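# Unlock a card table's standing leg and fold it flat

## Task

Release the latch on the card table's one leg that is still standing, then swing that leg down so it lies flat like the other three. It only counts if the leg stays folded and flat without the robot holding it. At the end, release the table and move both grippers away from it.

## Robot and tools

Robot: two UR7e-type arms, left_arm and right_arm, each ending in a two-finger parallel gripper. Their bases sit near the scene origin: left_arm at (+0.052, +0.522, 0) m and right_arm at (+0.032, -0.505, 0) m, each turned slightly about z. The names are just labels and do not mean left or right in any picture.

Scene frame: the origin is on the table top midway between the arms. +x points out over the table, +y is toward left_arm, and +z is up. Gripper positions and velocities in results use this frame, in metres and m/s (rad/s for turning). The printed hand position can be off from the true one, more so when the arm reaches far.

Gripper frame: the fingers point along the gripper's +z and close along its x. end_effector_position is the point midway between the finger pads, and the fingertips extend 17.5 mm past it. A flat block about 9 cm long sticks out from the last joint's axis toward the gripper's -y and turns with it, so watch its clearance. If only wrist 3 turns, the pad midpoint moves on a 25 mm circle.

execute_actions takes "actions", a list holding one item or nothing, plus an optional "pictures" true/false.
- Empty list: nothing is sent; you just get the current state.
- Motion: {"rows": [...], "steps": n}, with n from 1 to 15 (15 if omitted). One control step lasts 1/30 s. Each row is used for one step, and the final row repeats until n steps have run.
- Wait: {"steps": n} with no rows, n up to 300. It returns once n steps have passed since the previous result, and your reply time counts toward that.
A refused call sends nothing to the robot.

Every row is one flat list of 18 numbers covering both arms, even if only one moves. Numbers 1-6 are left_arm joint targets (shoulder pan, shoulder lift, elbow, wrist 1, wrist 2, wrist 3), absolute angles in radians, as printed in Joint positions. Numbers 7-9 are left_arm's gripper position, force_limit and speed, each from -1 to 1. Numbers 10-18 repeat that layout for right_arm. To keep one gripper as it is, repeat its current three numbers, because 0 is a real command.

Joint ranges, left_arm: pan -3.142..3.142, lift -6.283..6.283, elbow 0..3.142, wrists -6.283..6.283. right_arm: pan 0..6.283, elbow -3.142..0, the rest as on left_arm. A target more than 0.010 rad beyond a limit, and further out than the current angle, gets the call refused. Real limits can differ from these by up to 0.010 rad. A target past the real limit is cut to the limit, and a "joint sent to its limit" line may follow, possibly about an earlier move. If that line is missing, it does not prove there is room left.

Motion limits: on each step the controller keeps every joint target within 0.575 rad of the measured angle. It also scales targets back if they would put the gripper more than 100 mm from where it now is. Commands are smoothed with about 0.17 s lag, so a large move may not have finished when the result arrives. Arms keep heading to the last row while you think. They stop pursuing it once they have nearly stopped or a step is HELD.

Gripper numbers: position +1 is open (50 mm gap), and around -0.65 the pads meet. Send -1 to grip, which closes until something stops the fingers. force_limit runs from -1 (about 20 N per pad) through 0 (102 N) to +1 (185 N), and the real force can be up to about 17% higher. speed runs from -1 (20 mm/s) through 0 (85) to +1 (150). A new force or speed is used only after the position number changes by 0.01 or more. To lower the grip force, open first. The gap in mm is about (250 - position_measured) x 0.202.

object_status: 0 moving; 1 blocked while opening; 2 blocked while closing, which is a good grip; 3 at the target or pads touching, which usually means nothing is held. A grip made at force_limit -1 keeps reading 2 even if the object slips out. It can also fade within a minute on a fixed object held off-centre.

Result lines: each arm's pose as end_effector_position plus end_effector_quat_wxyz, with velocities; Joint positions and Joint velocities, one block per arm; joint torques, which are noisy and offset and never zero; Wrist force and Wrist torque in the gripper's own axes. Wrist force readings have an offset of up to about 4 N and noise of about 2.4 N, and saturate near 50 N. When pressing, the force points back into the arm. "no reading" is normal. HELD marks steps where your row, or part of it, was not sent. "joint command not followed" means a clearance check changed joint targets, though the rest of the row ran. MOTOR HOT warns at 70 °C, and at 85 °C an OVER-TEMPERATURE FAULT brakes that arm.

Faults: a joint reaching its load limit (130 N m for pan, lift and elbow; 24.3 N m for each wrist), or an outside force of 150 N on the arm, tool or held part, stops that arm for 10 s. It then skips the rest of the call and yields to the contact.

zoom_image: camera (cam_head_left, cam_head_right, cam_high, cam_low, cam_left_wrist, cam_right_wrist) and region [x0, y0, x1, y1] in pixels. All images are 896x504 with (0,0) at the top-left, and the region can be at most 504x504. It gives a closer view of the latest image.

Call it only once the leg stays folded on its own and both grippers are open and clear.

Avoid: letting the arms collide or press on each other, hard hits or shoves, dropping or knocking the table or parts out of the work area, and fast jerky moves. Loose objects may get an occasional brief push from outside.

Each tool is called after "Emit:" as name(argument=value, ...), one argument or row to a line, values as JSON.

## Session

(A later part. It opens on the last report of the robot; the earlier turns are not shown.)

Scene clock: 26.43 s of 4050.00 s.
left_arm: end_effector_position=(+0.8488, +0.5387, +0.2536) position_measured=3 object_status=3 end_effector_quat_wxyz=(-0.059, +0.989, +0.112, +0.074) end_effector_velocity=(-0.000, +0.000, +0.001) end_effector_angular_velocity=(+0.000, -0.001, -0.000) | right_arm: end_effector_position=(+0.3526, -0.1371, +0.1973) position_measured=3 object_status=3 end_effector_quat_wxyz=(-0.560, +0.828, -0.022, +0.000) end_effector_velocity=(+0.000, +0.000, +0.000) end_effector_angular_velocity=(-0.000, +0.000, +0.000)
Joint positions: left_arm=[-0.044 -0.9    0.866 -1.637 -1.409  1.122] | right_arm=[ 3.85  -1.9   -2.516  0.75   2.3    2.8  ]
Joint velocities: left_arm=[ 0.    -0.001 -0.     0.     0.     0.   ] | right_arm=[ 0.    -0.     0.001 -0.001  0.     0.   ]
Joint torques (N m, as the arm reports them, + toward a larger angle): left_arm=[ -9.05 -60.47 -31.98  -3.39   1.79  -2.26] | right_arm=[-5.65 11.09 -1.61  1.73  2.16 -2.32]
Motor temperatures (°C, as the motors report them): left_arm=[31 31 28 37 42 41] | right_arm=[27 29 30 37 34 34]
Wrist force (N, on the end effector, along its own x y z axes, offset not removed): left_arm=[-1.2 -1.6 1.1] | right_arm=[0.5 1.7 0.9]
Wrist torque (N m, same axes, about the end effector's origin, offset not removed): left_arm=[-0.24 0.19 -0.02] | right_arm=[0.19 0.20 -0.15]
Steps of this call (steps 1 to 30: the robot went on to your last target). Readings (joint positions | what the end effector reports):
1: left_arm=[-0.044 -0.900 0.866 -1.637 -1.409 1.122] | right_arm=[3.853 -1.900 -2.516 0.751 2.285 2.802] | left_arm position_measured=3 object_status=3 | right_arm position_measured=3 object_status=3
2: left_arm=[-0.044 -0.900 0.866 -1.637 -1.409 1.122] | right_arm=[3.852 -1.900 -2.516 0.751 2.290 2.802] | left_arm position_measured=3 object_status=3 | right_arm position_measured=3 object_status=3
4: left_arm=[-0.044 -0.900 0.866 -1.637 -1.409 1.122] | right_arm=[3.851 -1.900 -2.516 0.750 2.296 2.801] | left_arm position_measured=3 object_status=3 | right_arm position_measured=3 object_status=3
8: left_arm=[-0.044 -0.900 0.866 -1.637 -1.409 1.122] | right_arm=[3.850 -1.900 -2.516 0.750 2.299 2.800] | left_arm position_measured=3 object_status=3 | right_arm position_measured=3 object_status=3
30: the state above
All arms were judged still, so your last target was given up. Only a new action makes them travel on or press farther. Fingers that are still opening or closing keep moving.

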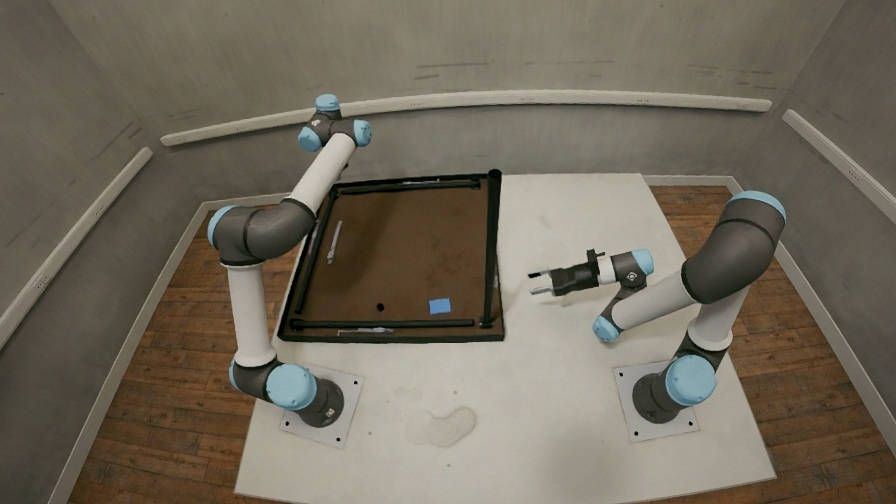

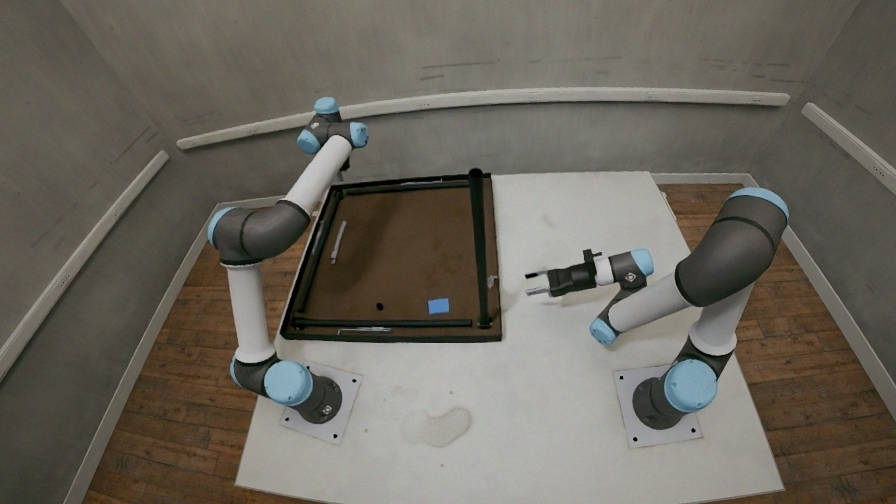

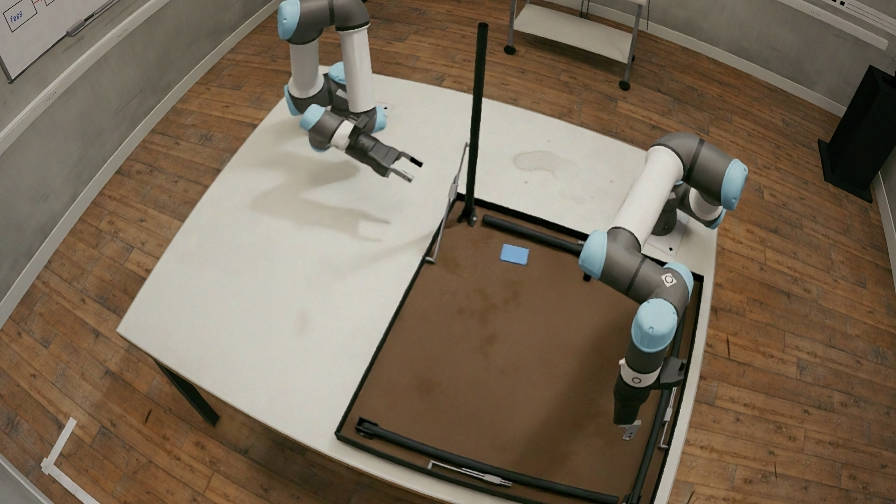

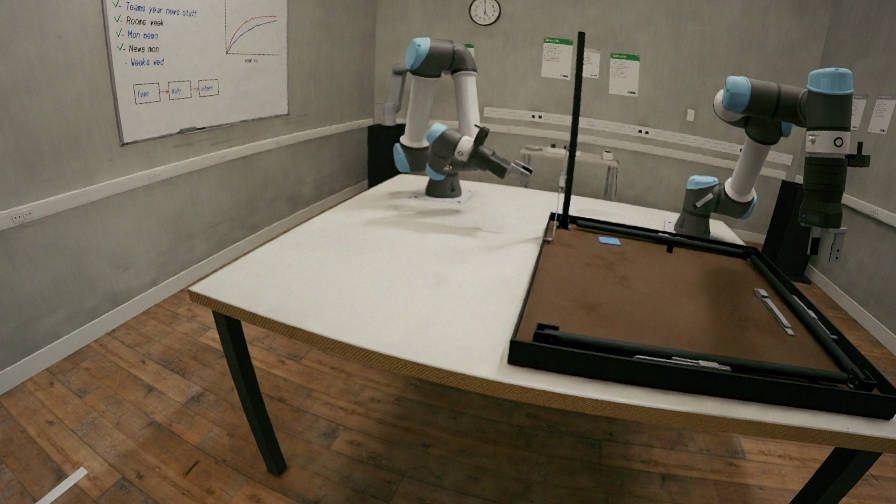

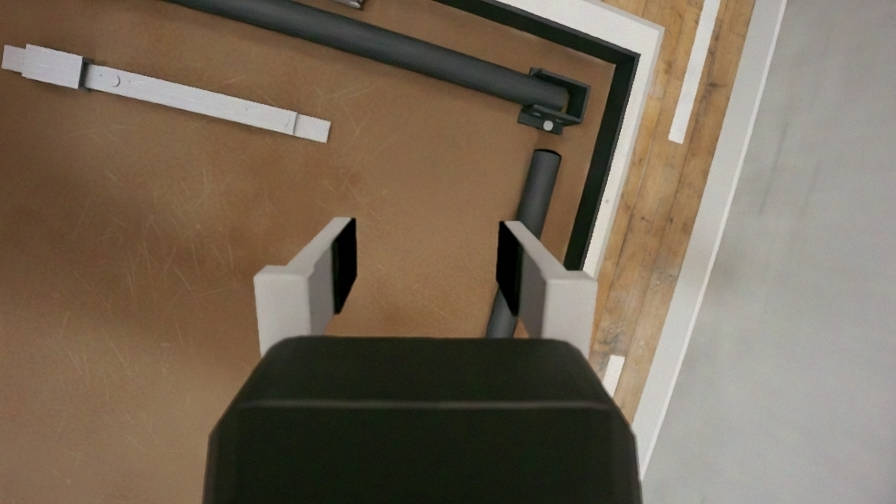

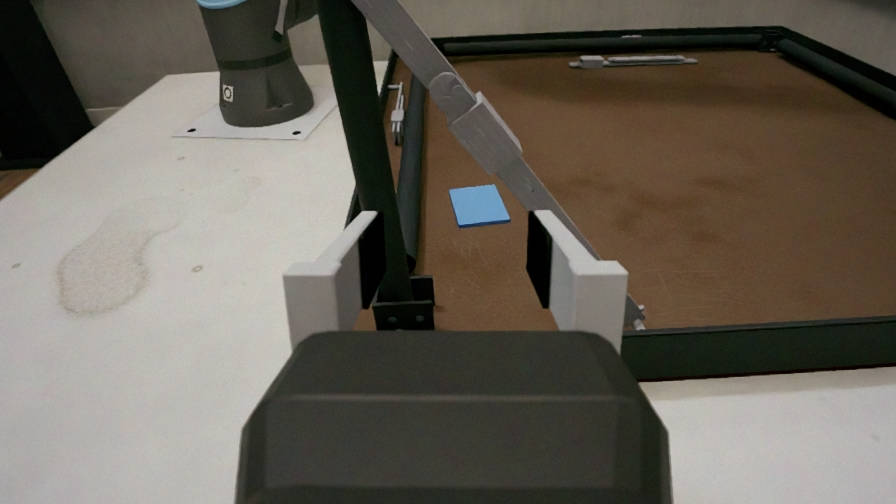

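Emit:
execute_actions(
  actions=[
    {"rows":[[-0.3,-1.838,1.935,-0.097,2.115,3.142,1,0,0,4.269,-1.634,-2.557,0.549,1.571,2.436,1,0,0]]},
  ],
  pictures=false,
)

Emit:
execute_actions(
  actions=[
    {"steps":60},
  ],
  pictures=false,
)

Emit:
execute_actions(
  actions=[
    {"rows":[[-0.839,-1.838,1.935,-0.097,2.115,3.142,1,0,0,4.269,-1.634,-2.557,0.549,1.571,2.436,1,0,0]]},
  ],
  pictures=false,
)

Emit:
execute_actions(
  actions=[
    {"steps":30},
  ],
)

Scene clock: 36.37 s of 4050.00 s.
left_arm: end_effector_position=(+0.6382, +0.6166, +0.3610) position_measured=3 object_status=3 end_effector_quat_wxyz=(-0.325, +0.909, -0.237, -0.107) end_effector_velocity=(-0.442, +0.300, +0.233) end_effector_angular_velocity=(+1.288, +1.295, -1.400) | right_arm: end_effector_position=(+0.3424, -0.0754, +0.2196) position_measured=3 object_status=3 end_effector_quat_wxyz=(-0.438, +0.851, +0.129, +0.261) end_effector_velocity=(+0.044, -0.008, +0.004) end_effector_angular_velocity=(-0.065, -0.168, -0.164)
Joint positions: left_arm=[-0.204 -1.354  1.32  -1.183 -0.955  1.576] | right_arm=[ 4.264 -1.636 -2.557  0.55   1.594  2.44 ]
Joint velocities: left_arm=[-0.222 -1.047  1.067  1.058  1.061  1.059] | right_arm=[ 0.065  0.027 -0.002 -0.018 -0.287 -0.048]
Joint torques (N m, as the arm reports them, + toward a larger angle): left_arm=[-10.1  -44.9   -6.59   3.05   4.58   3.82] | right_arm=[ 7.33 32.82  3.06  2.3  -1.53 -2.18]
Motor temperatures (°C, as the motors report them): left_arm=[31 31 28 37 42 41] | right_arm=[27 29 30 37 34 34]
Wrist force (N, on the end effector, along its own x y z axes, offset not removed): left_arm=[0.3 -1.2 -5.8] | right_arm=[-0.9 1.9 1.7]
Wrist torque (N m, same axes, about the end effector's origin, offset not removed): left_arm=[-0.18 0.28 -0.40] | right_arm=[0.16 0.43 -0.22]
Steps of this call (steps 1 to 90: nothing new was sent; then 6.43 s passed at rest; steps 91 to 105: all 15 steps of this action). Readings (joint positions | what the end effector reports):
91: left_arm=[-0.044 -0.900 0.866 -1.637 -1.409 1.122] | right_arm=[3.850 -1.900 -2.516 0.750 2.300 2.800] | left_arm position_measured=3 object_status=3 | right_arm position_measured=3 object_status=3
92: left_arm=[-0.049 -0.905 0.871 -1.632 -1.404 1.127] | right_arm=[3.855 -1.895 -2.520 0.745 2.295 2.795] | left_arm position_measured=3 object_status=3 | right_arm position_measured=3 object_status=3
94: left_arm=[-0.085 -0.965 0.932 -1.571 -1.343 1.188] | right_arm=[3.923 -1.829 -2.538 0.682 2.227 2.727] | left_arm position_measured=3 object_status=3 | right_arm position_measured=3 object_status=3
98: left_arm=[-0.140 -1.111 1.077 -1.426 -1.198 1.333] | right_arm=[4.174 -1.674 -2.553 0.575 1.926 2.507] | left_arm position_measured=3 object_status=3 | right_arm position_measured=3 object_status=3
105: the state above

Scene clock: 38.37 s of 4050.00 s.
left_arm: end_effector_position=(+0.5005, +0.2752, +0.4097) position_measured=3 object_status=3 end_effector_quat_wxyz=(+0.682, +0.682, +0.188, +0.188) end_effector_velocity=(-0.000, -0.000, +0.000) end_effector_angular_velocity=(-0.000, +0.000, -0.001) | right_arm: end_effector_position=(+0.3460, -0.0761, +0.2199) position_measured=3 object_status=3 end_effector_quat_wxyz=(-0.433, +0.851, +0.127, +0.270) end_effector_velocity=(-0.000, -0.000, +0.000) end_effector_angular_velocity=(+0.001, +0.000, +0.001)
Joint positions: left_arm=[-0.3   -1.838  1.935 -0.097  2.115  3.142] | right_arm=[ 4.269 -1.634 -2.557  0.549  1.571  2.436]
Joint velocities: left_arm=[ 0.    -0.    -0.     0.     0.001 -0.   ] | right_arm=[-0.     0.001 -0.001  0.     0.001  0.   ]
Joint torques (N m, as the arm reports them, + toward a larger angle): left_arm=[ -6.82 -21.64 -16.57   0.15   1.38   2.01] | right_arm=[ 9.38 33.19  3.37  2.52 -1.25 -2.27]
Motor temperatures (°C, as the motors report them): left_arm=[31 31 28 37 42 41] | right_arm=[27 29 30 37 34 34]
Wrist force (N, on the end effector, along its own x y z axes, offset not removed): left_arm=[0.3 -4.2 -1.7] | right_arm=[2.8 1.7 1.6]
Wrist torque (N m, same axes, about the end effector's origin, offset not removed): left_arm=[-0.58 0.18 -0.26] | right_arm=[0.18 -0.30 -0.25]
Steps of this call (steps 1 to 60: the robot went on to your last target). Readings (joint positions | what the end effector reports):
1: left_arm=[-0.211 -1.389 1.357 -1.146 -0.918 1.613] | right_arm=[4.265 -1.635 -2.557 0.550 1.586 2.439] | left_arm position_measured=3 object_status=3 | right_arm position_measured=3 object_status=3
2: left_arm=[-0.219 -1.424 1.396 -1.107 -0.879 1.652] | right_arm=[4.267 -1.635 -2.557 0.550 1.581 2.438] | left_arm position_measured=3 object_status=3 | right_arm position_measured=3 object_status=3
4: left_arm=[-0.234 -1.495 1.483 -1.019 -0.791 1.740] | right_arm=[4.268 -1.634 -2.557 0.549 1.575 2.437] | left_arm position_measured=3 object_status=3 | right_arm position_measured=3 object_status=3
8: left_arm=[-0.272 -1.669 1.704 -0.766 -0.537 1.994] | right_arm=[4.269 -1.634 -2.557 0.549 1.572 2.436] | left_arm position_measured=3 object_status=3 | right_arm position_measured=3 object_status=3
60: the state above

Scene clock: 38.87 s of 4050.00 s.
left_arm: end_effector_position=(+0.3358, +0.0962, +0.4098) position_measured=3 object_status=3 end_effector_quat_wxyz=(+0.707, +0.707, +0.020, +0.021) end_effector_velocity=(-0.306, -0.204, +0.000) end_effector_angular_velocity=(-0.001, -0.001, -0.719) | right_arm: end_effector_position=(+0.3460, -0.0761, +0.2199) position_measured=3 object_status=3 end_effector_quat_wxyz=(-0.433, +0.851, +0.127, +0.270) end_effector_velocity=(-0.000, -0.000, -0.001) end_effector_angular_velocity=(-0.002, +0.001, -0.000)
Joint positions: left_arm=[-0.78  -1.838  1.935 -0.097  2.115  3.142] | right_arm=[ 4.269 -1.634 -2.557  0.549  1.571  2.436]
Joint velocities: left_arm=[-0.719 -0.001 -0.    -0.    -0.     0.   ] | right_arm=[-0.     0.    -0.001 -0.001 -0.     0.   ]
Joint torques (N m, as the arm reports them, + toward a larger angle): left_arm=[  5.81 -11.15 -18.7   -1.34   0.84   1.83] | right_arm=[ 9.77 32.95  3.31  2.13 -1.14 -2.1 ]
Motor temperatures (°C, as the motors report them): left_arm=[31 31 28 37 42 41] | right_arm=[27 29 30 37 34 34]
Wrist force (N, on the end effector, along its own x y z axes, offset not removed): left_arm=[-3.3 1.9 -1.4] | right_arm=[0.7 0.6 -0.4]
Wrist torque (N m, same axes, about the end effector's origin, offset not removed): left_arm=[0.57 0.53 0.17] | right_arm=[-0.11 0.11 -0.20]
Steps of this call (steps 1 to 15: all 15 steps of this action). Readings (joint positions | what the end effector reports):
1: left_arm=[-0.300 -1.838 1.935 -0.097 2.115 3.142] | right_arm=[4.269 -1.634 -2.557 0.549 1.571 2.436] | left_arm position_measured=3 object_status=3 | right_arm position_measured=3 object_status=3
2: left_arm=[-0.305 -1.838 1.935 -0.097 2.115 3.142] | right_arm=[4.269 -1.634 -2.557 0.549 1.571 2.436] | left_arm position_measured=3 object_status=3 | right_arm position_measured=3 object_status=3
4: left_arm=[-0.367 -1.838 1.935 -0.097 2.115 3.142] | right_arm=[4.269 -1.634 -2.557 0.549 1.571 2.436] | left_arm position_measured=3 object_status=3 | right_arm position_measured=3 object_status=3
8: left_arm=[-0.525 -1.838 1.935 -0.097 2.115 3.142] | right_arm=[4.269 -1.634 -2.557 0.549 1.571 2.436] | left_arm position_measured=3 object_status=3 | right_arm position_measured=3 object_status=3
15: the state above

Scene clock: 39.87 s of 4050.00 s.
left_arm: end_effector_position=(+0.3103, +0.0802, +0.4097) position_measured=3 object_status=3 end_effector_quat_wxyz=(+0.707, +0.707, -0.000, -0.000) end_effector_velocity=(+0.000, -0.000, +0.000) end_effector_angular_velocity=(-0.000, +0.000, +0.001) | right_arm: end_effector_position=(+0.3460, -0.0761, +0.2199) position_measured=3 object_status=3 end_effector_quat_wxyz=(-0.433, +0.851, +0.127, +0.270) end_effector_velocity=(-0.000, -0.001, -0.001) end_effector_angular_velocity=(-0.002, +0.001, +0.000)
Joint positions: left_arm=[-0.839 -1.838  1.935 -0.097  2.115  3.142] | right_arm=[ 4.269 -1.634 -2.557  0.549  1.571  2.436]
Joint velocities: left_arm=[-0.     0.     0.    -0.001 -0.001 -0.   ] | right_arm=[-0.     0.001 -0.002 -0.001  0.     0.   ]
Joint torques (N m, as the arm reports them, + toward a larger angle): left_arm=[-10.45  -3.46 -23.6   -4.8   -1.36   1.54] | right_arm=[ 9.77 33.35  3.65  2.45 -1.07 -2.31]
Motor temperatures (°C, as the motors report them): left_arm=[31 31 28 37 42 41] | right_arm=[27 29 30 37 34 34]
Wrist force (N, on the end effector, along its own x y z axes, offset not removed): left_arm=[1.2 -1.0 -4.2] | right_arm=[-0.9 -0.1 2.0]
Wrist torque (N m, same axes, about the end effector's origin, offset not removed): left_arm=[-0.14 -0.07 -0.12] | right_arm=[-0.11 0.33 -0.19]
Steps of this call (steps 1 to 30: the robot went on to your last target). Readings (joint positions | what the end effector reports):
1: left_arm=[-0.800 -1.838 1.935 -0.097 2.115 3.142] | right_arm=[4.269 -1.634 -2.557 0.549 1.571 2.436] | left_arm position_measured=3 object_status=3 | right_arm position_measured=3 object_status=3
2: left_arm=[-0.813 -1.838 1.935 -0.097 2.115 3.142] | right_arm=[4.269 -1.634 -2.557 0.549 1.571 2.436] | left_arm position_measured=3 object_status=3 | right_arm position_measured=3 object_status=3
4: left_arm=[-0.828 -1.838 1.935 -0.097 2.115 3.142] | right_arm=[4.269 -1.634 -2.557 0.549 1.571 2.436] | left_arm position_measured=3 object_status=3 | right_arm position_measured=3 object_status=3
8: left_arm=[-0.837 -1.838 1.935 -0.097 2.115 3.142] | right_arm=[4.269 -1.634 -2.557 0.549 1.571 2.436] | left_arm position_measured=3 object_status=3 | right_arm position_measured=3 object_status=3
30: the state above
All arms were judged still, so your last target was given up. Only a new action makes them travel on or press farther. Fingers that are still opening or closing keep moving.

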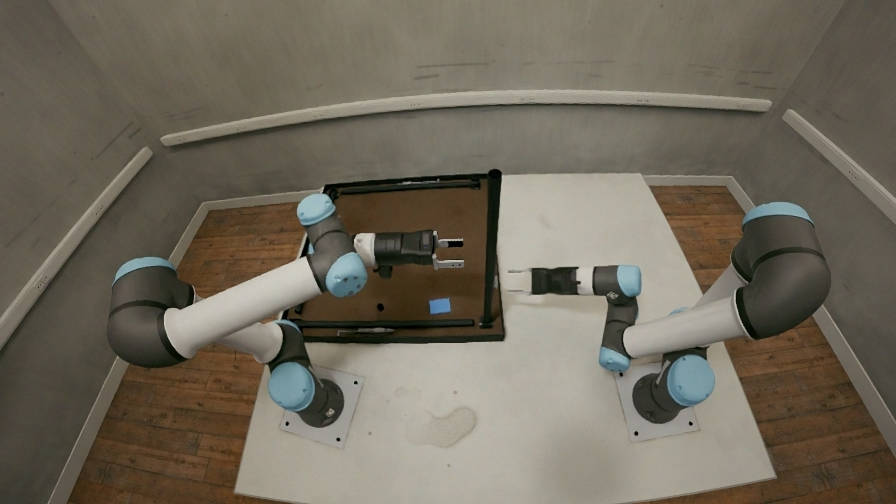

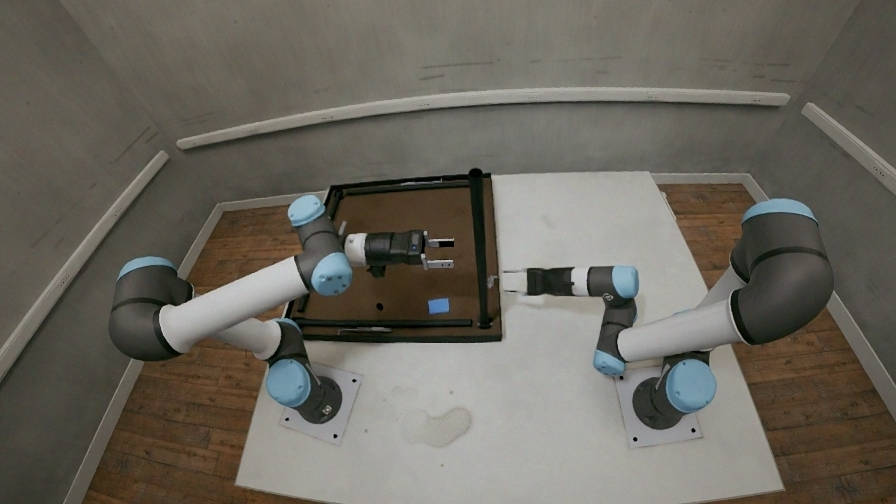

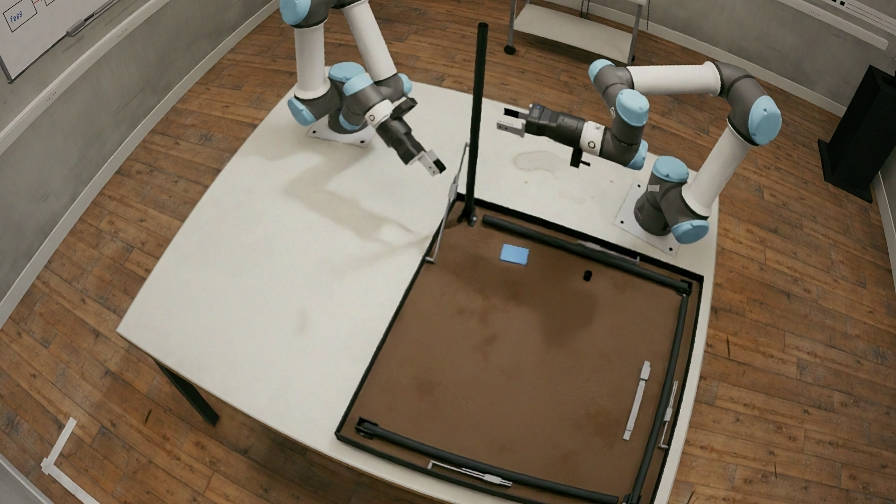

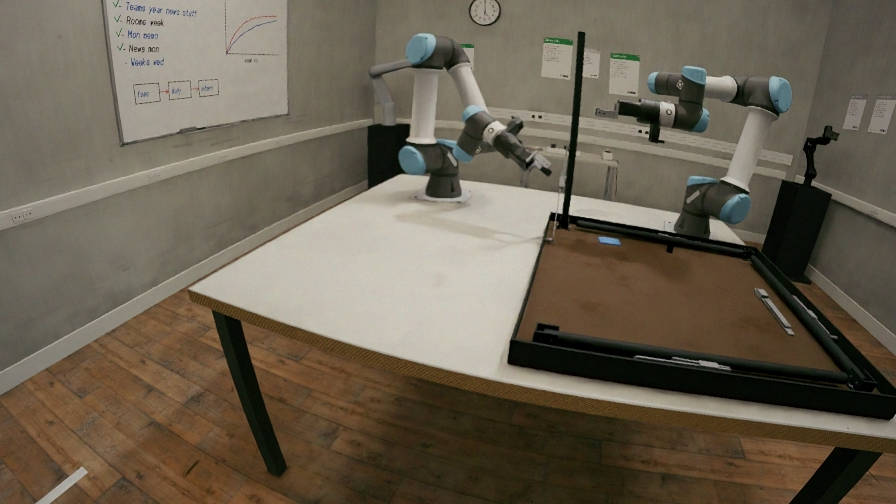

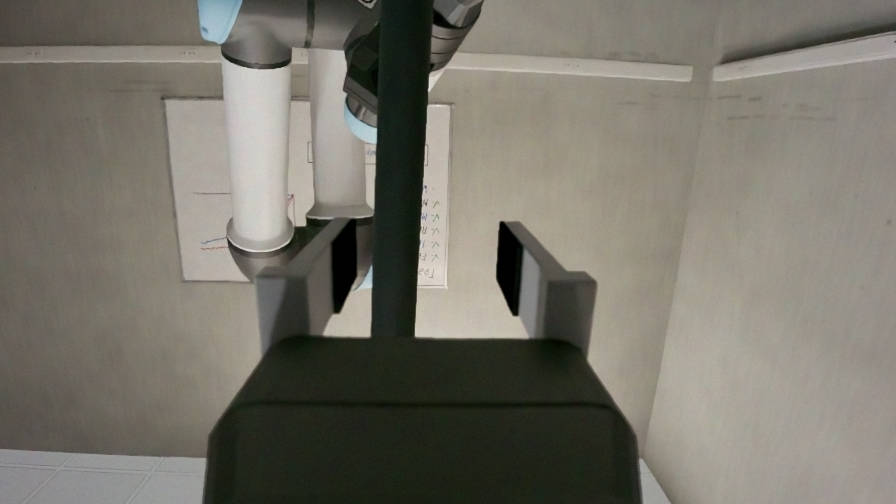

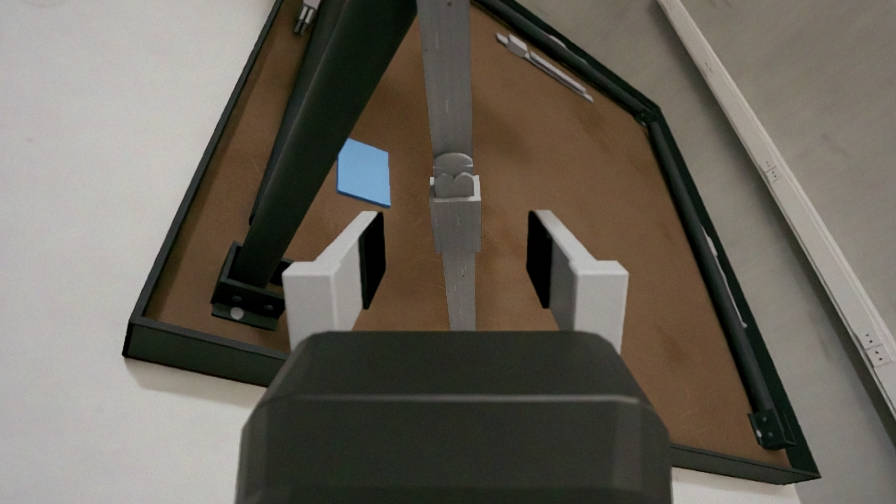

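Emit:
execute_actions(
  actions=[
    {"rows":[[-0.87,-1.838,1.935,-0.097,2.115,3.142,1,0,0,4.269,-1.68,-2.53,0.568,1.571,2.38,1,0,0],[-0.87,-1.838,1.935,-0.097,2.115,3.142,1,0,0,4.269,-1.7,-2.52,0.578,1.571,2.38,1,0,0],[-0.87,-1.838,1.935,-0.097,2.115,3.142,1,0,0,4.269,-1.73,-2.503,0.59,1.571,2.38,1,0,0],[-0.9,-1.805,1.91,-0.105,2.085,3.142,1,0,0,4.269,-1.76,-2.485,0.603,1.571,2.38,1,0,0],[-0.93,-1.77,1.882,-0.112,2.053,3.142,1,0,0,4.269,-1.79,-2.467,0.615,1.571,2.38,1,0,0],[-0.96,-1.735,1.855,-0.12,2.02,3.142,1,0,0,4.269,-1.82,-2.449,0.627,1.571,2.38,1,0,0],[-0.988,-1.70,1.826,-0.126,1.99,3.142,1,0,0,4.269,-1.857,-2.426,0.641,1.571,2.38,1,0,0]]},
  ],
)

Scene clock: 44.77 s of 4050.00 s.
left_arm: end_effector_position=(+0.2977, -0.0050, +0.4101) position_measured=3 object_status=3 end_effector_quat_wxyz=(+0.707, +0.707, -0.009, -0.009) end_effector_velocity=(-0.003, -0.036, -0.001) end_effector_angular_velocity=(+0.001, +0.001, +0.003) | right_arm: end_effector_position=(+0.3686, -0.0214, +0.1873) position_measured=3 object_status=3 end_effector_quat_wxyz=(-0.425, +0.847, +0.151, +0.282) end_effector_velocity=(+0.007, +0.016, -0.015) end_effector_angular_velocity=(-0.007, -0.000, +0.002)
Joint positions: left_arm=[-0.984 -1.705  1.83  -0.125  1.995  3.142] | right_arm=[ 4.269 -1.852 -2.429  0.639  1.571  2.38 ]
Joint velocities: left_arm=[-0.053  0.061 -0.049 -0.011 -0.056 -0.   ] | right_arm=[ 0.    -0.069  0.039  0.025  0.001 -0.003]
Joint torques (N m, as the arm reports them, + toward a larger angle): left_arm=[ -9.11 -10.75 -29.46  -5.05  -1.18   0.64] | right_arm=[ 5.24 14.14 25.29  4.78 -0.55 -2.33]
Motor temperatures (°C, as the motors report them): left_arm=[31 31 28 37 42 41] | right_arm=[27 29 30 37 34 34]
Wrist force (N, on the end effector, along its own x y z axes, offset not removed): left_arm=[0.6 -0.6 -2.8] | right_arm=[1.3 1.7 1.1]
Wrist torque (N m, same axes, about the end effector's origin, offset not removed): left_arm=[0.06 -0.01 -0.22] | right_arm=[0.04 -0.01 -0.17]
Steps of this call (steps 1 to 90: nothing new was sent; then 1.40 s passed at rest; steps 91 to 105: all 15 steps of this action). Readings (joint positions | what the end effector reports):
91: left_arm=[-0.839 -1.838 1.935 -0.097 2.115 3.142] | right_arm=[4.269 -1.634 -2.557 0.549 1.571 2.436] | left_arm position_measured=3 object_status=3 | right_arm position_measured=3 object_status=3
92: left_arm=[-0.842 -1.838 1.935 -0.097 2.115 3.142] | right_arm=[4.269 -1.638 -2.554 0.551 1.571 2.431] | left_arm position_measured=3 object_status=3 | right_arm position_measured=3 object_status=3
94: left_arm=[-0.856 -1.838 1.935 -0.097 2.115 3.142] | right_arm=[4.269 -1.667 -2.537 0.565 1.571 2.406] | left_arm position_measured=3 object_status=3 | right_arm position_measured=3 object_status=3
98: left_arm=[-0.916 -1.784 1.891 -0.110 2.065 3.142] | right_arm=[4.269 -1.764 -2.479 0.606 1.571 2.385] | left_arm position_measured=3 object_status=3 | right_arm position_measured=3 object_status=3
105: the state above

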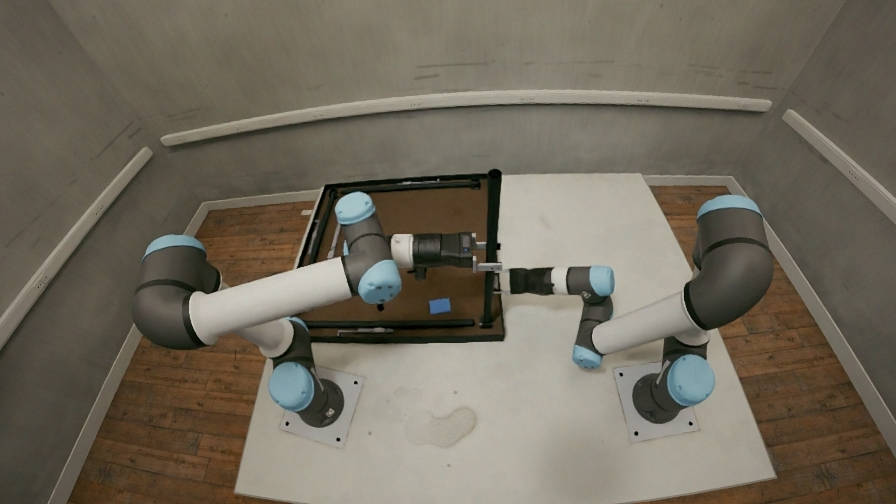

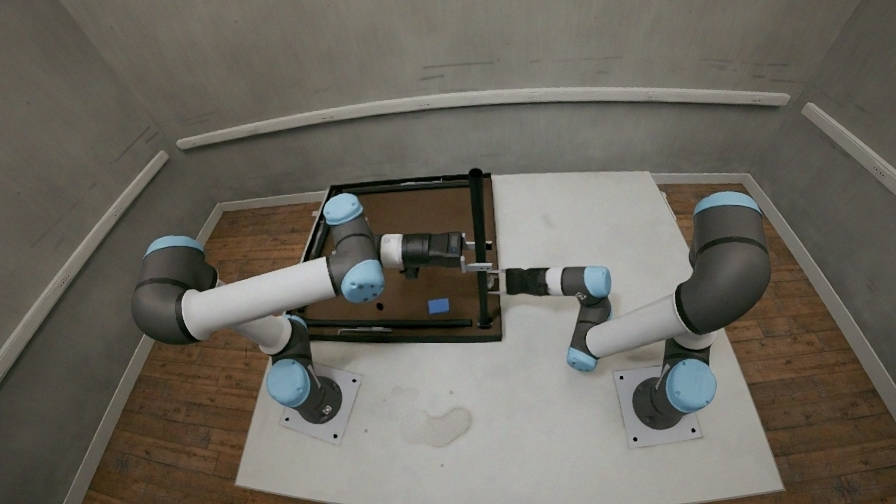

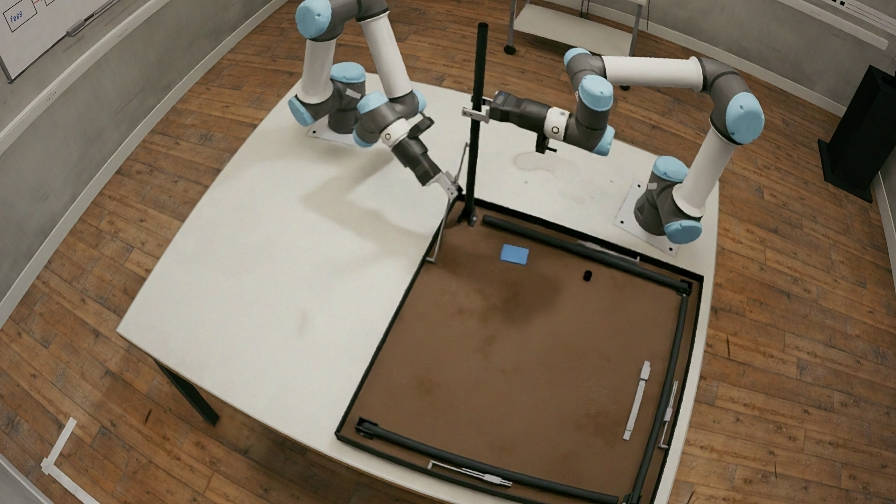

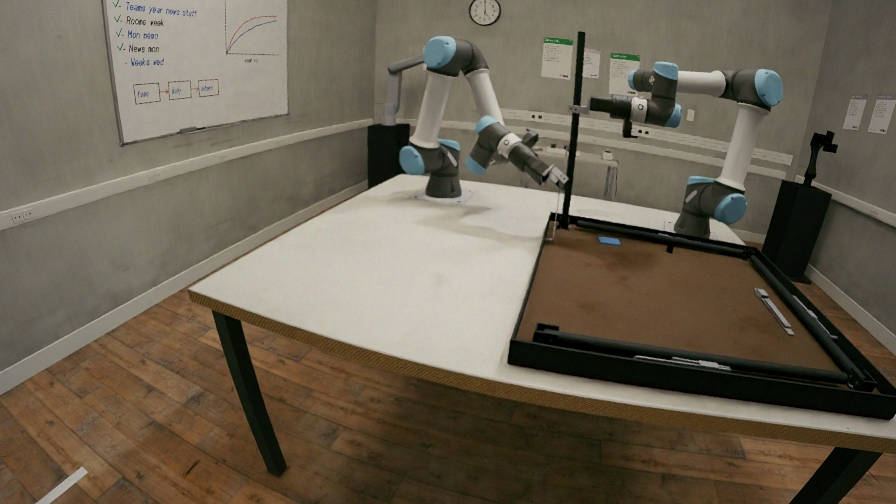

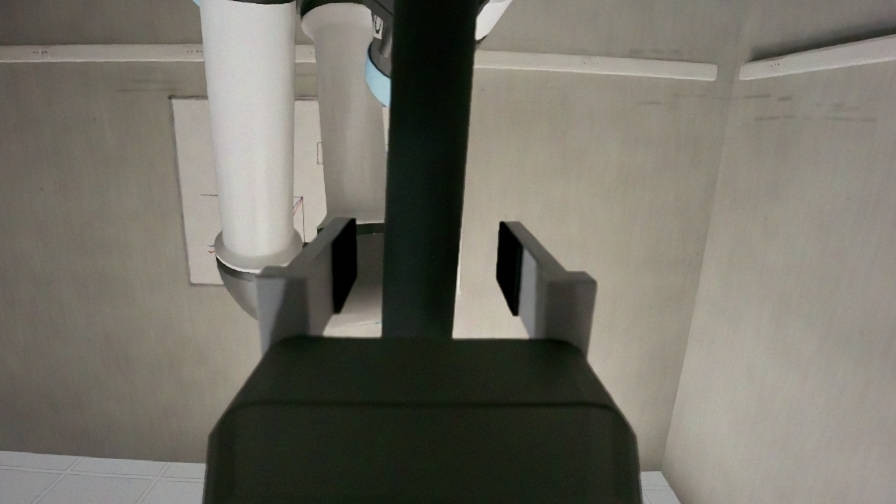

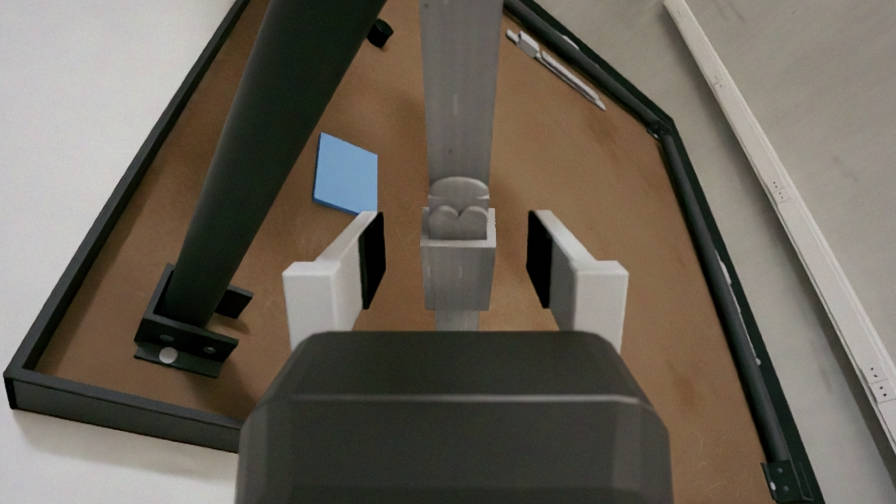

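Emit:
execute_actions(
  actions=[
    {"rows":[[-0.988,-1.70,1.826,-0.126,1.99,3.142,1,0,0,4.269,-1.857,-2.426,0.641,1.571,2.38,-1,-0.4,0]]},
  ],
  pictures=false,
)

Emit:
execute_actions(
  actions=[
    {"rows":[[-0.988,-1.70,1.826,-0.126,1.99,3.142,1,0,0,4.244,-1.907,-2.414,0.678,1.593,2.368,-1,-0.4,0]]},
  ],
)

Scene clock: 48.93 s of 4050.00 s.
left_arm: end_effector_position=(+0.2975, -0.0080, +0.4100) position_measured=3 object_status=3 end_effector_quat_wxyz=(+0.707, +0.707, -0.009, -0.008) end_effector_velocity=(+0.001, -0.000, +0.000) end_effector_angular_velocity=(-0.000, +0.000, +0.003) | right_arm: end_effector_position=(+0.3692, -0.0201, +0.1863) position_measured=145 object_status=0 end_effector_quat_wxyz=(-0.425, +0.847, +0.151, +0.282) end_effector_velocity=(-0.000, -0.000, -0.001) end_effector_angular_velocity=(-0.001, +0.001, +0.001)
Joint positions: left_arm=[-0.988 -1.7    1.826 -0.126  1.99   3.142] | right_arm=[ 4.269 -1.857 -2.426  0.641  1.571  2.38 ]
Joint velocities: left_arm=[ 0.    -0.    -0.    -0.    -0.003 -0.   ] | right_arm=[-0.    -0.001 -0.    -0.     0.002 -0.   ]
Joint torques (N m, as the arm reports them, + toward a larger angle): left_arm=[-10.65  -9.55 -30.86  -5.03  -1.33  -0.32] | right_arm=[ 4.47 13.3  14.28 -0.35  3.8  -2.19]
Motor temperatures (°C, as the motors report them): left_arm=[31 31 28 37 42 41] | right_arm=[27 29 30 37 34 34]
Wrist force (N, on the end effector, along its own x y z axes, offset not removed): left_arm=[-3.6 1.6 -1.0] | right_arm=[16.1 -0.8 5.8]
Wrist torque (N m, same axes, about the end effector's origin, offset not removed): left_arm=[0.38 0.80 -0.22] | right_arm=[0.29 0.00 0.49]
Steps of this call (steps 1 to 15: the robot went on to your last target; steps 16 to 90: nothing new was sent; then 0.67 s passed at rest; steps 91 to 105: all 15 steps of this action). Readings (joint positions | what the end effector reports):
91: left_arm=[-0.988 -1.700 1.826 -0.126 1.990 3.142] | right_arm=[4.269 -1.857 -2.426 0.641 1.571 2.380] | left_arm position_measured=3 object_status=3 | right_arm position_measured=5 object_status=0
92: left_arm=[-0.988 -1.700 1.826 -0.126 1.990 3.142] | right_arm=[4.269 -1.857 -2.426 0.641 1.571 2.380] | left_arm position_measured=3 object_status=3 | right_arm position_measured=19 object_status=0
94: left_arm=[-0.988 -1.700 1.826 -0.126 1.990 3.142] | right_arm=[4.269 -1.857 -2.426 0.641 1.571 2.380] | left_arm position_measured=3 object_status=3 | right_arm position_measured=47 object_status=0
98: left_arm=[-0.988 -1.700 1.826 -0.126 1.990 3.142] | right_arm=[4.269 -1.857 -2.426 0.641 1.571 2.380] | left_arm position_measured=3 object_status=3 | right_arm position_measured=103 object_status=0
105: the state above

Scene clock: 49.43 s of 4050.00 s.
left_arm: end_effector_position=(+0.2975, -0.0080, +0.4100) position_measured=3 object_status=3 end_effector_quat_wxyz=(+0.707, +0.707, -0.009, -0.008) end_effector_velocity=(+0.000, +0.000, +0.000) end_effector_angular_velocity=(-0.000, -0.000, +0.001) | right_arm: end_effector_position=(+0.3780, -0.0206, +0.1736) position_measured=145 object_status=2 end_effector_quat_wxyz=(-0.425, +0.847, +0.151, +0.281) end_effector_velocity=(+0.001, -0.000, -0.001) end_effector_angular_velocity=(-0.001, -0.000, -0.001)
Joint positions: left_arm=[-0.988 -1.7    1.826 -0.126  1.99   3.142] | right_arm=[ 4.244 -1.907 -2.414  0.678  1.593  2.368]
Joint velocities: left_arm=[-0.    -0.001  0.     0.    -0.001  0.   ] | right_arm=[-0.001 -0.002  0.     0.001  0.001 -0.001]
Joint torques (N m, as the arm reports them, + toward a larger angle): left_arm=[-10.55  -9.33 -30.76  -4.99  -1.22  -0.52] | right_arm=[-2.53  6.29 12.26  0.82  3.68 -3.46]
Motor temperatures (°C, as the motors report them): left_arm=[31 31 28 37 42 41] | right_arm=[27 29 30 37 34 34]
Wrist force (N, on the end effector, along its own x y z axes, offset not removed): left_arm=[1.6 -2.9 -5.3] | right_arm=[21.1 -8.7 14.1]
Wrist torque (N m, same axes, about the end effector's origin, offset not removed): left_arm=[-0.44 -0.24 0.09] | right_arm=[0.06 0.01 0.52]
Steps of this call (steps 1 to 15: all 15 steps of this action). Readings (joint positions | what the end effector reports):
1: left_arm=[-0.988 -1.700 1.826 -0.126 1.990 3.142] | right_arm=[4.269 -1.857 -2.426 0.641 1.571 2.380] | left_arm position_measured=3 object_status=3 | right_arm position_measured=145 object_status=0
2: left_arm=[-0.988 -1.700 1.826 -0.126 1.990 3.142] | right_arm=[4.266 -1.861 -2.424 0.645 1.574 2.378] | left_arm position_measured=3 object_status=3 | right_arm position_measured=145 object_status=0
4: left_arm=[-0.988 -1.700 1.826 -0.126 1.990 3.142] | right_arm=[4.255 -1.884 -2.419 0.661 1.583 2.373] | left_arm position_measured=3 object_status=3 | right_arm position_measured=145 object_status=2
8: left_arm=[-0.988 -1.700 1.826 -0.126 1.990 3.142] | right_arm=[4.246 -1.902 -2.415 0.675 1.591 2.369] | left_arm position_measured=3 object_status=3 | right_arm position_measured=145 object_status=2
15: the state above

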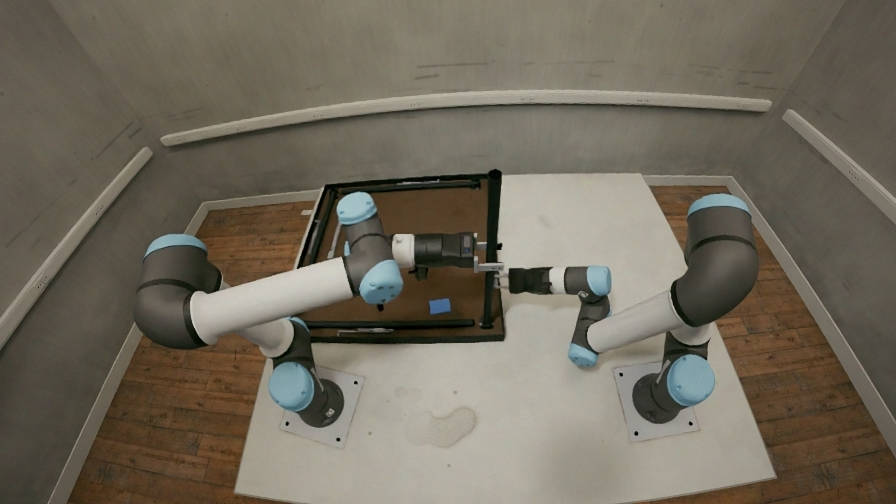

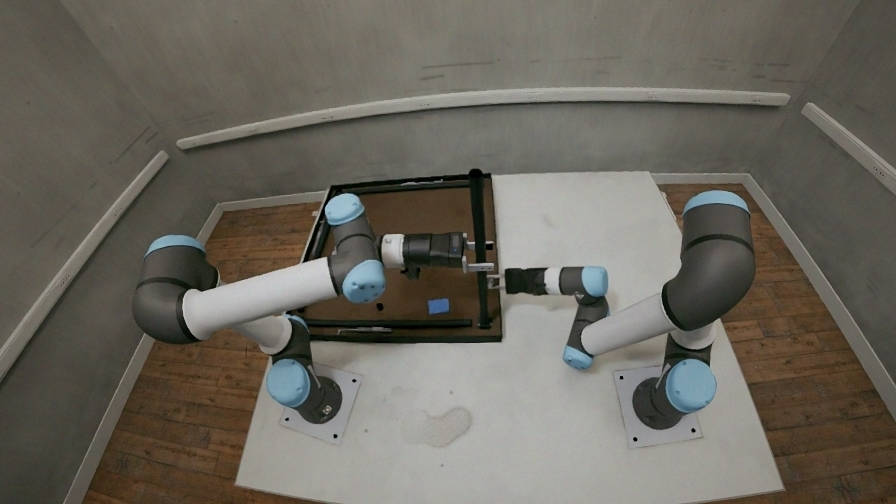

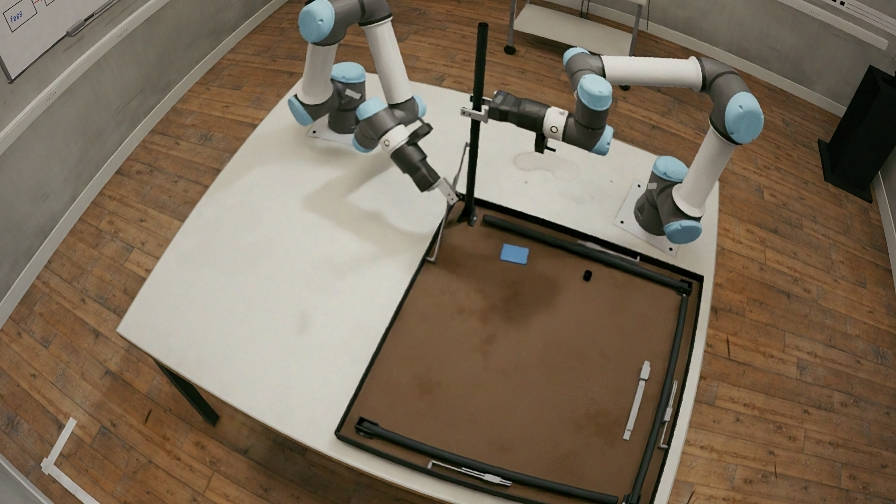

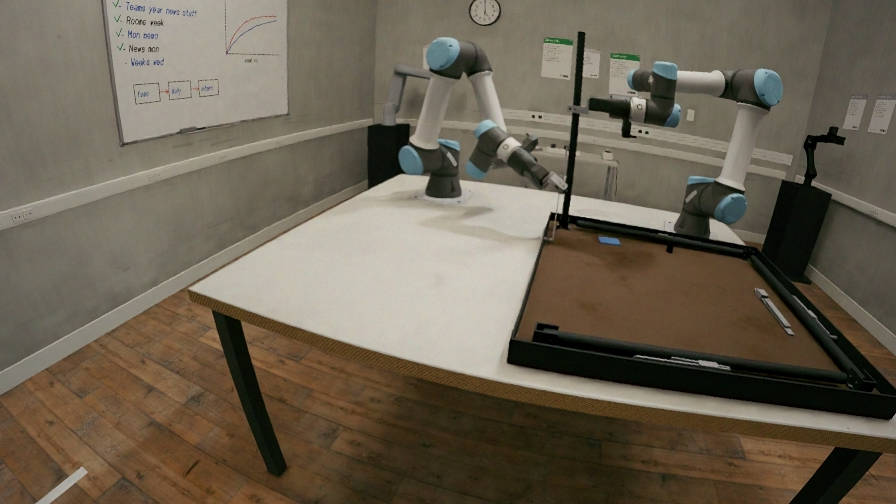

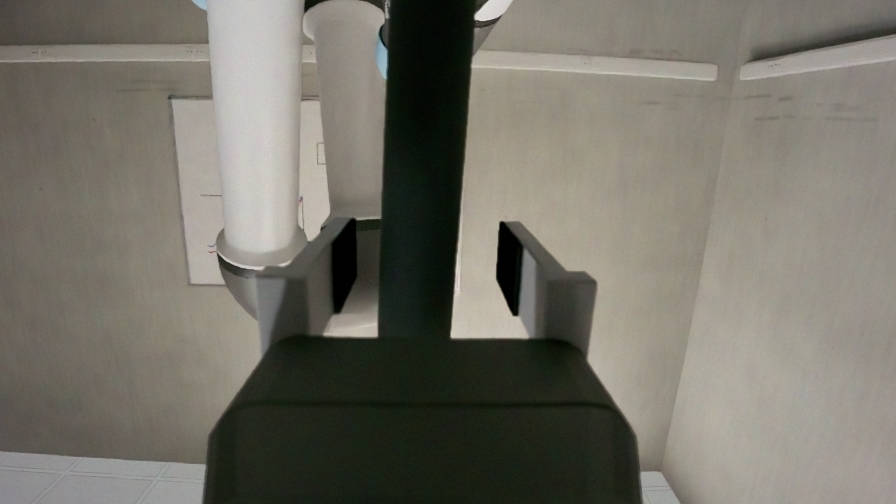

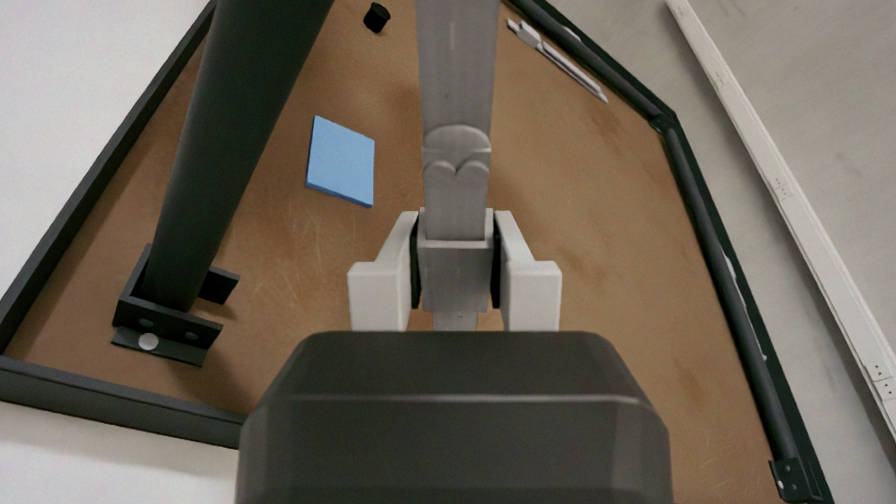

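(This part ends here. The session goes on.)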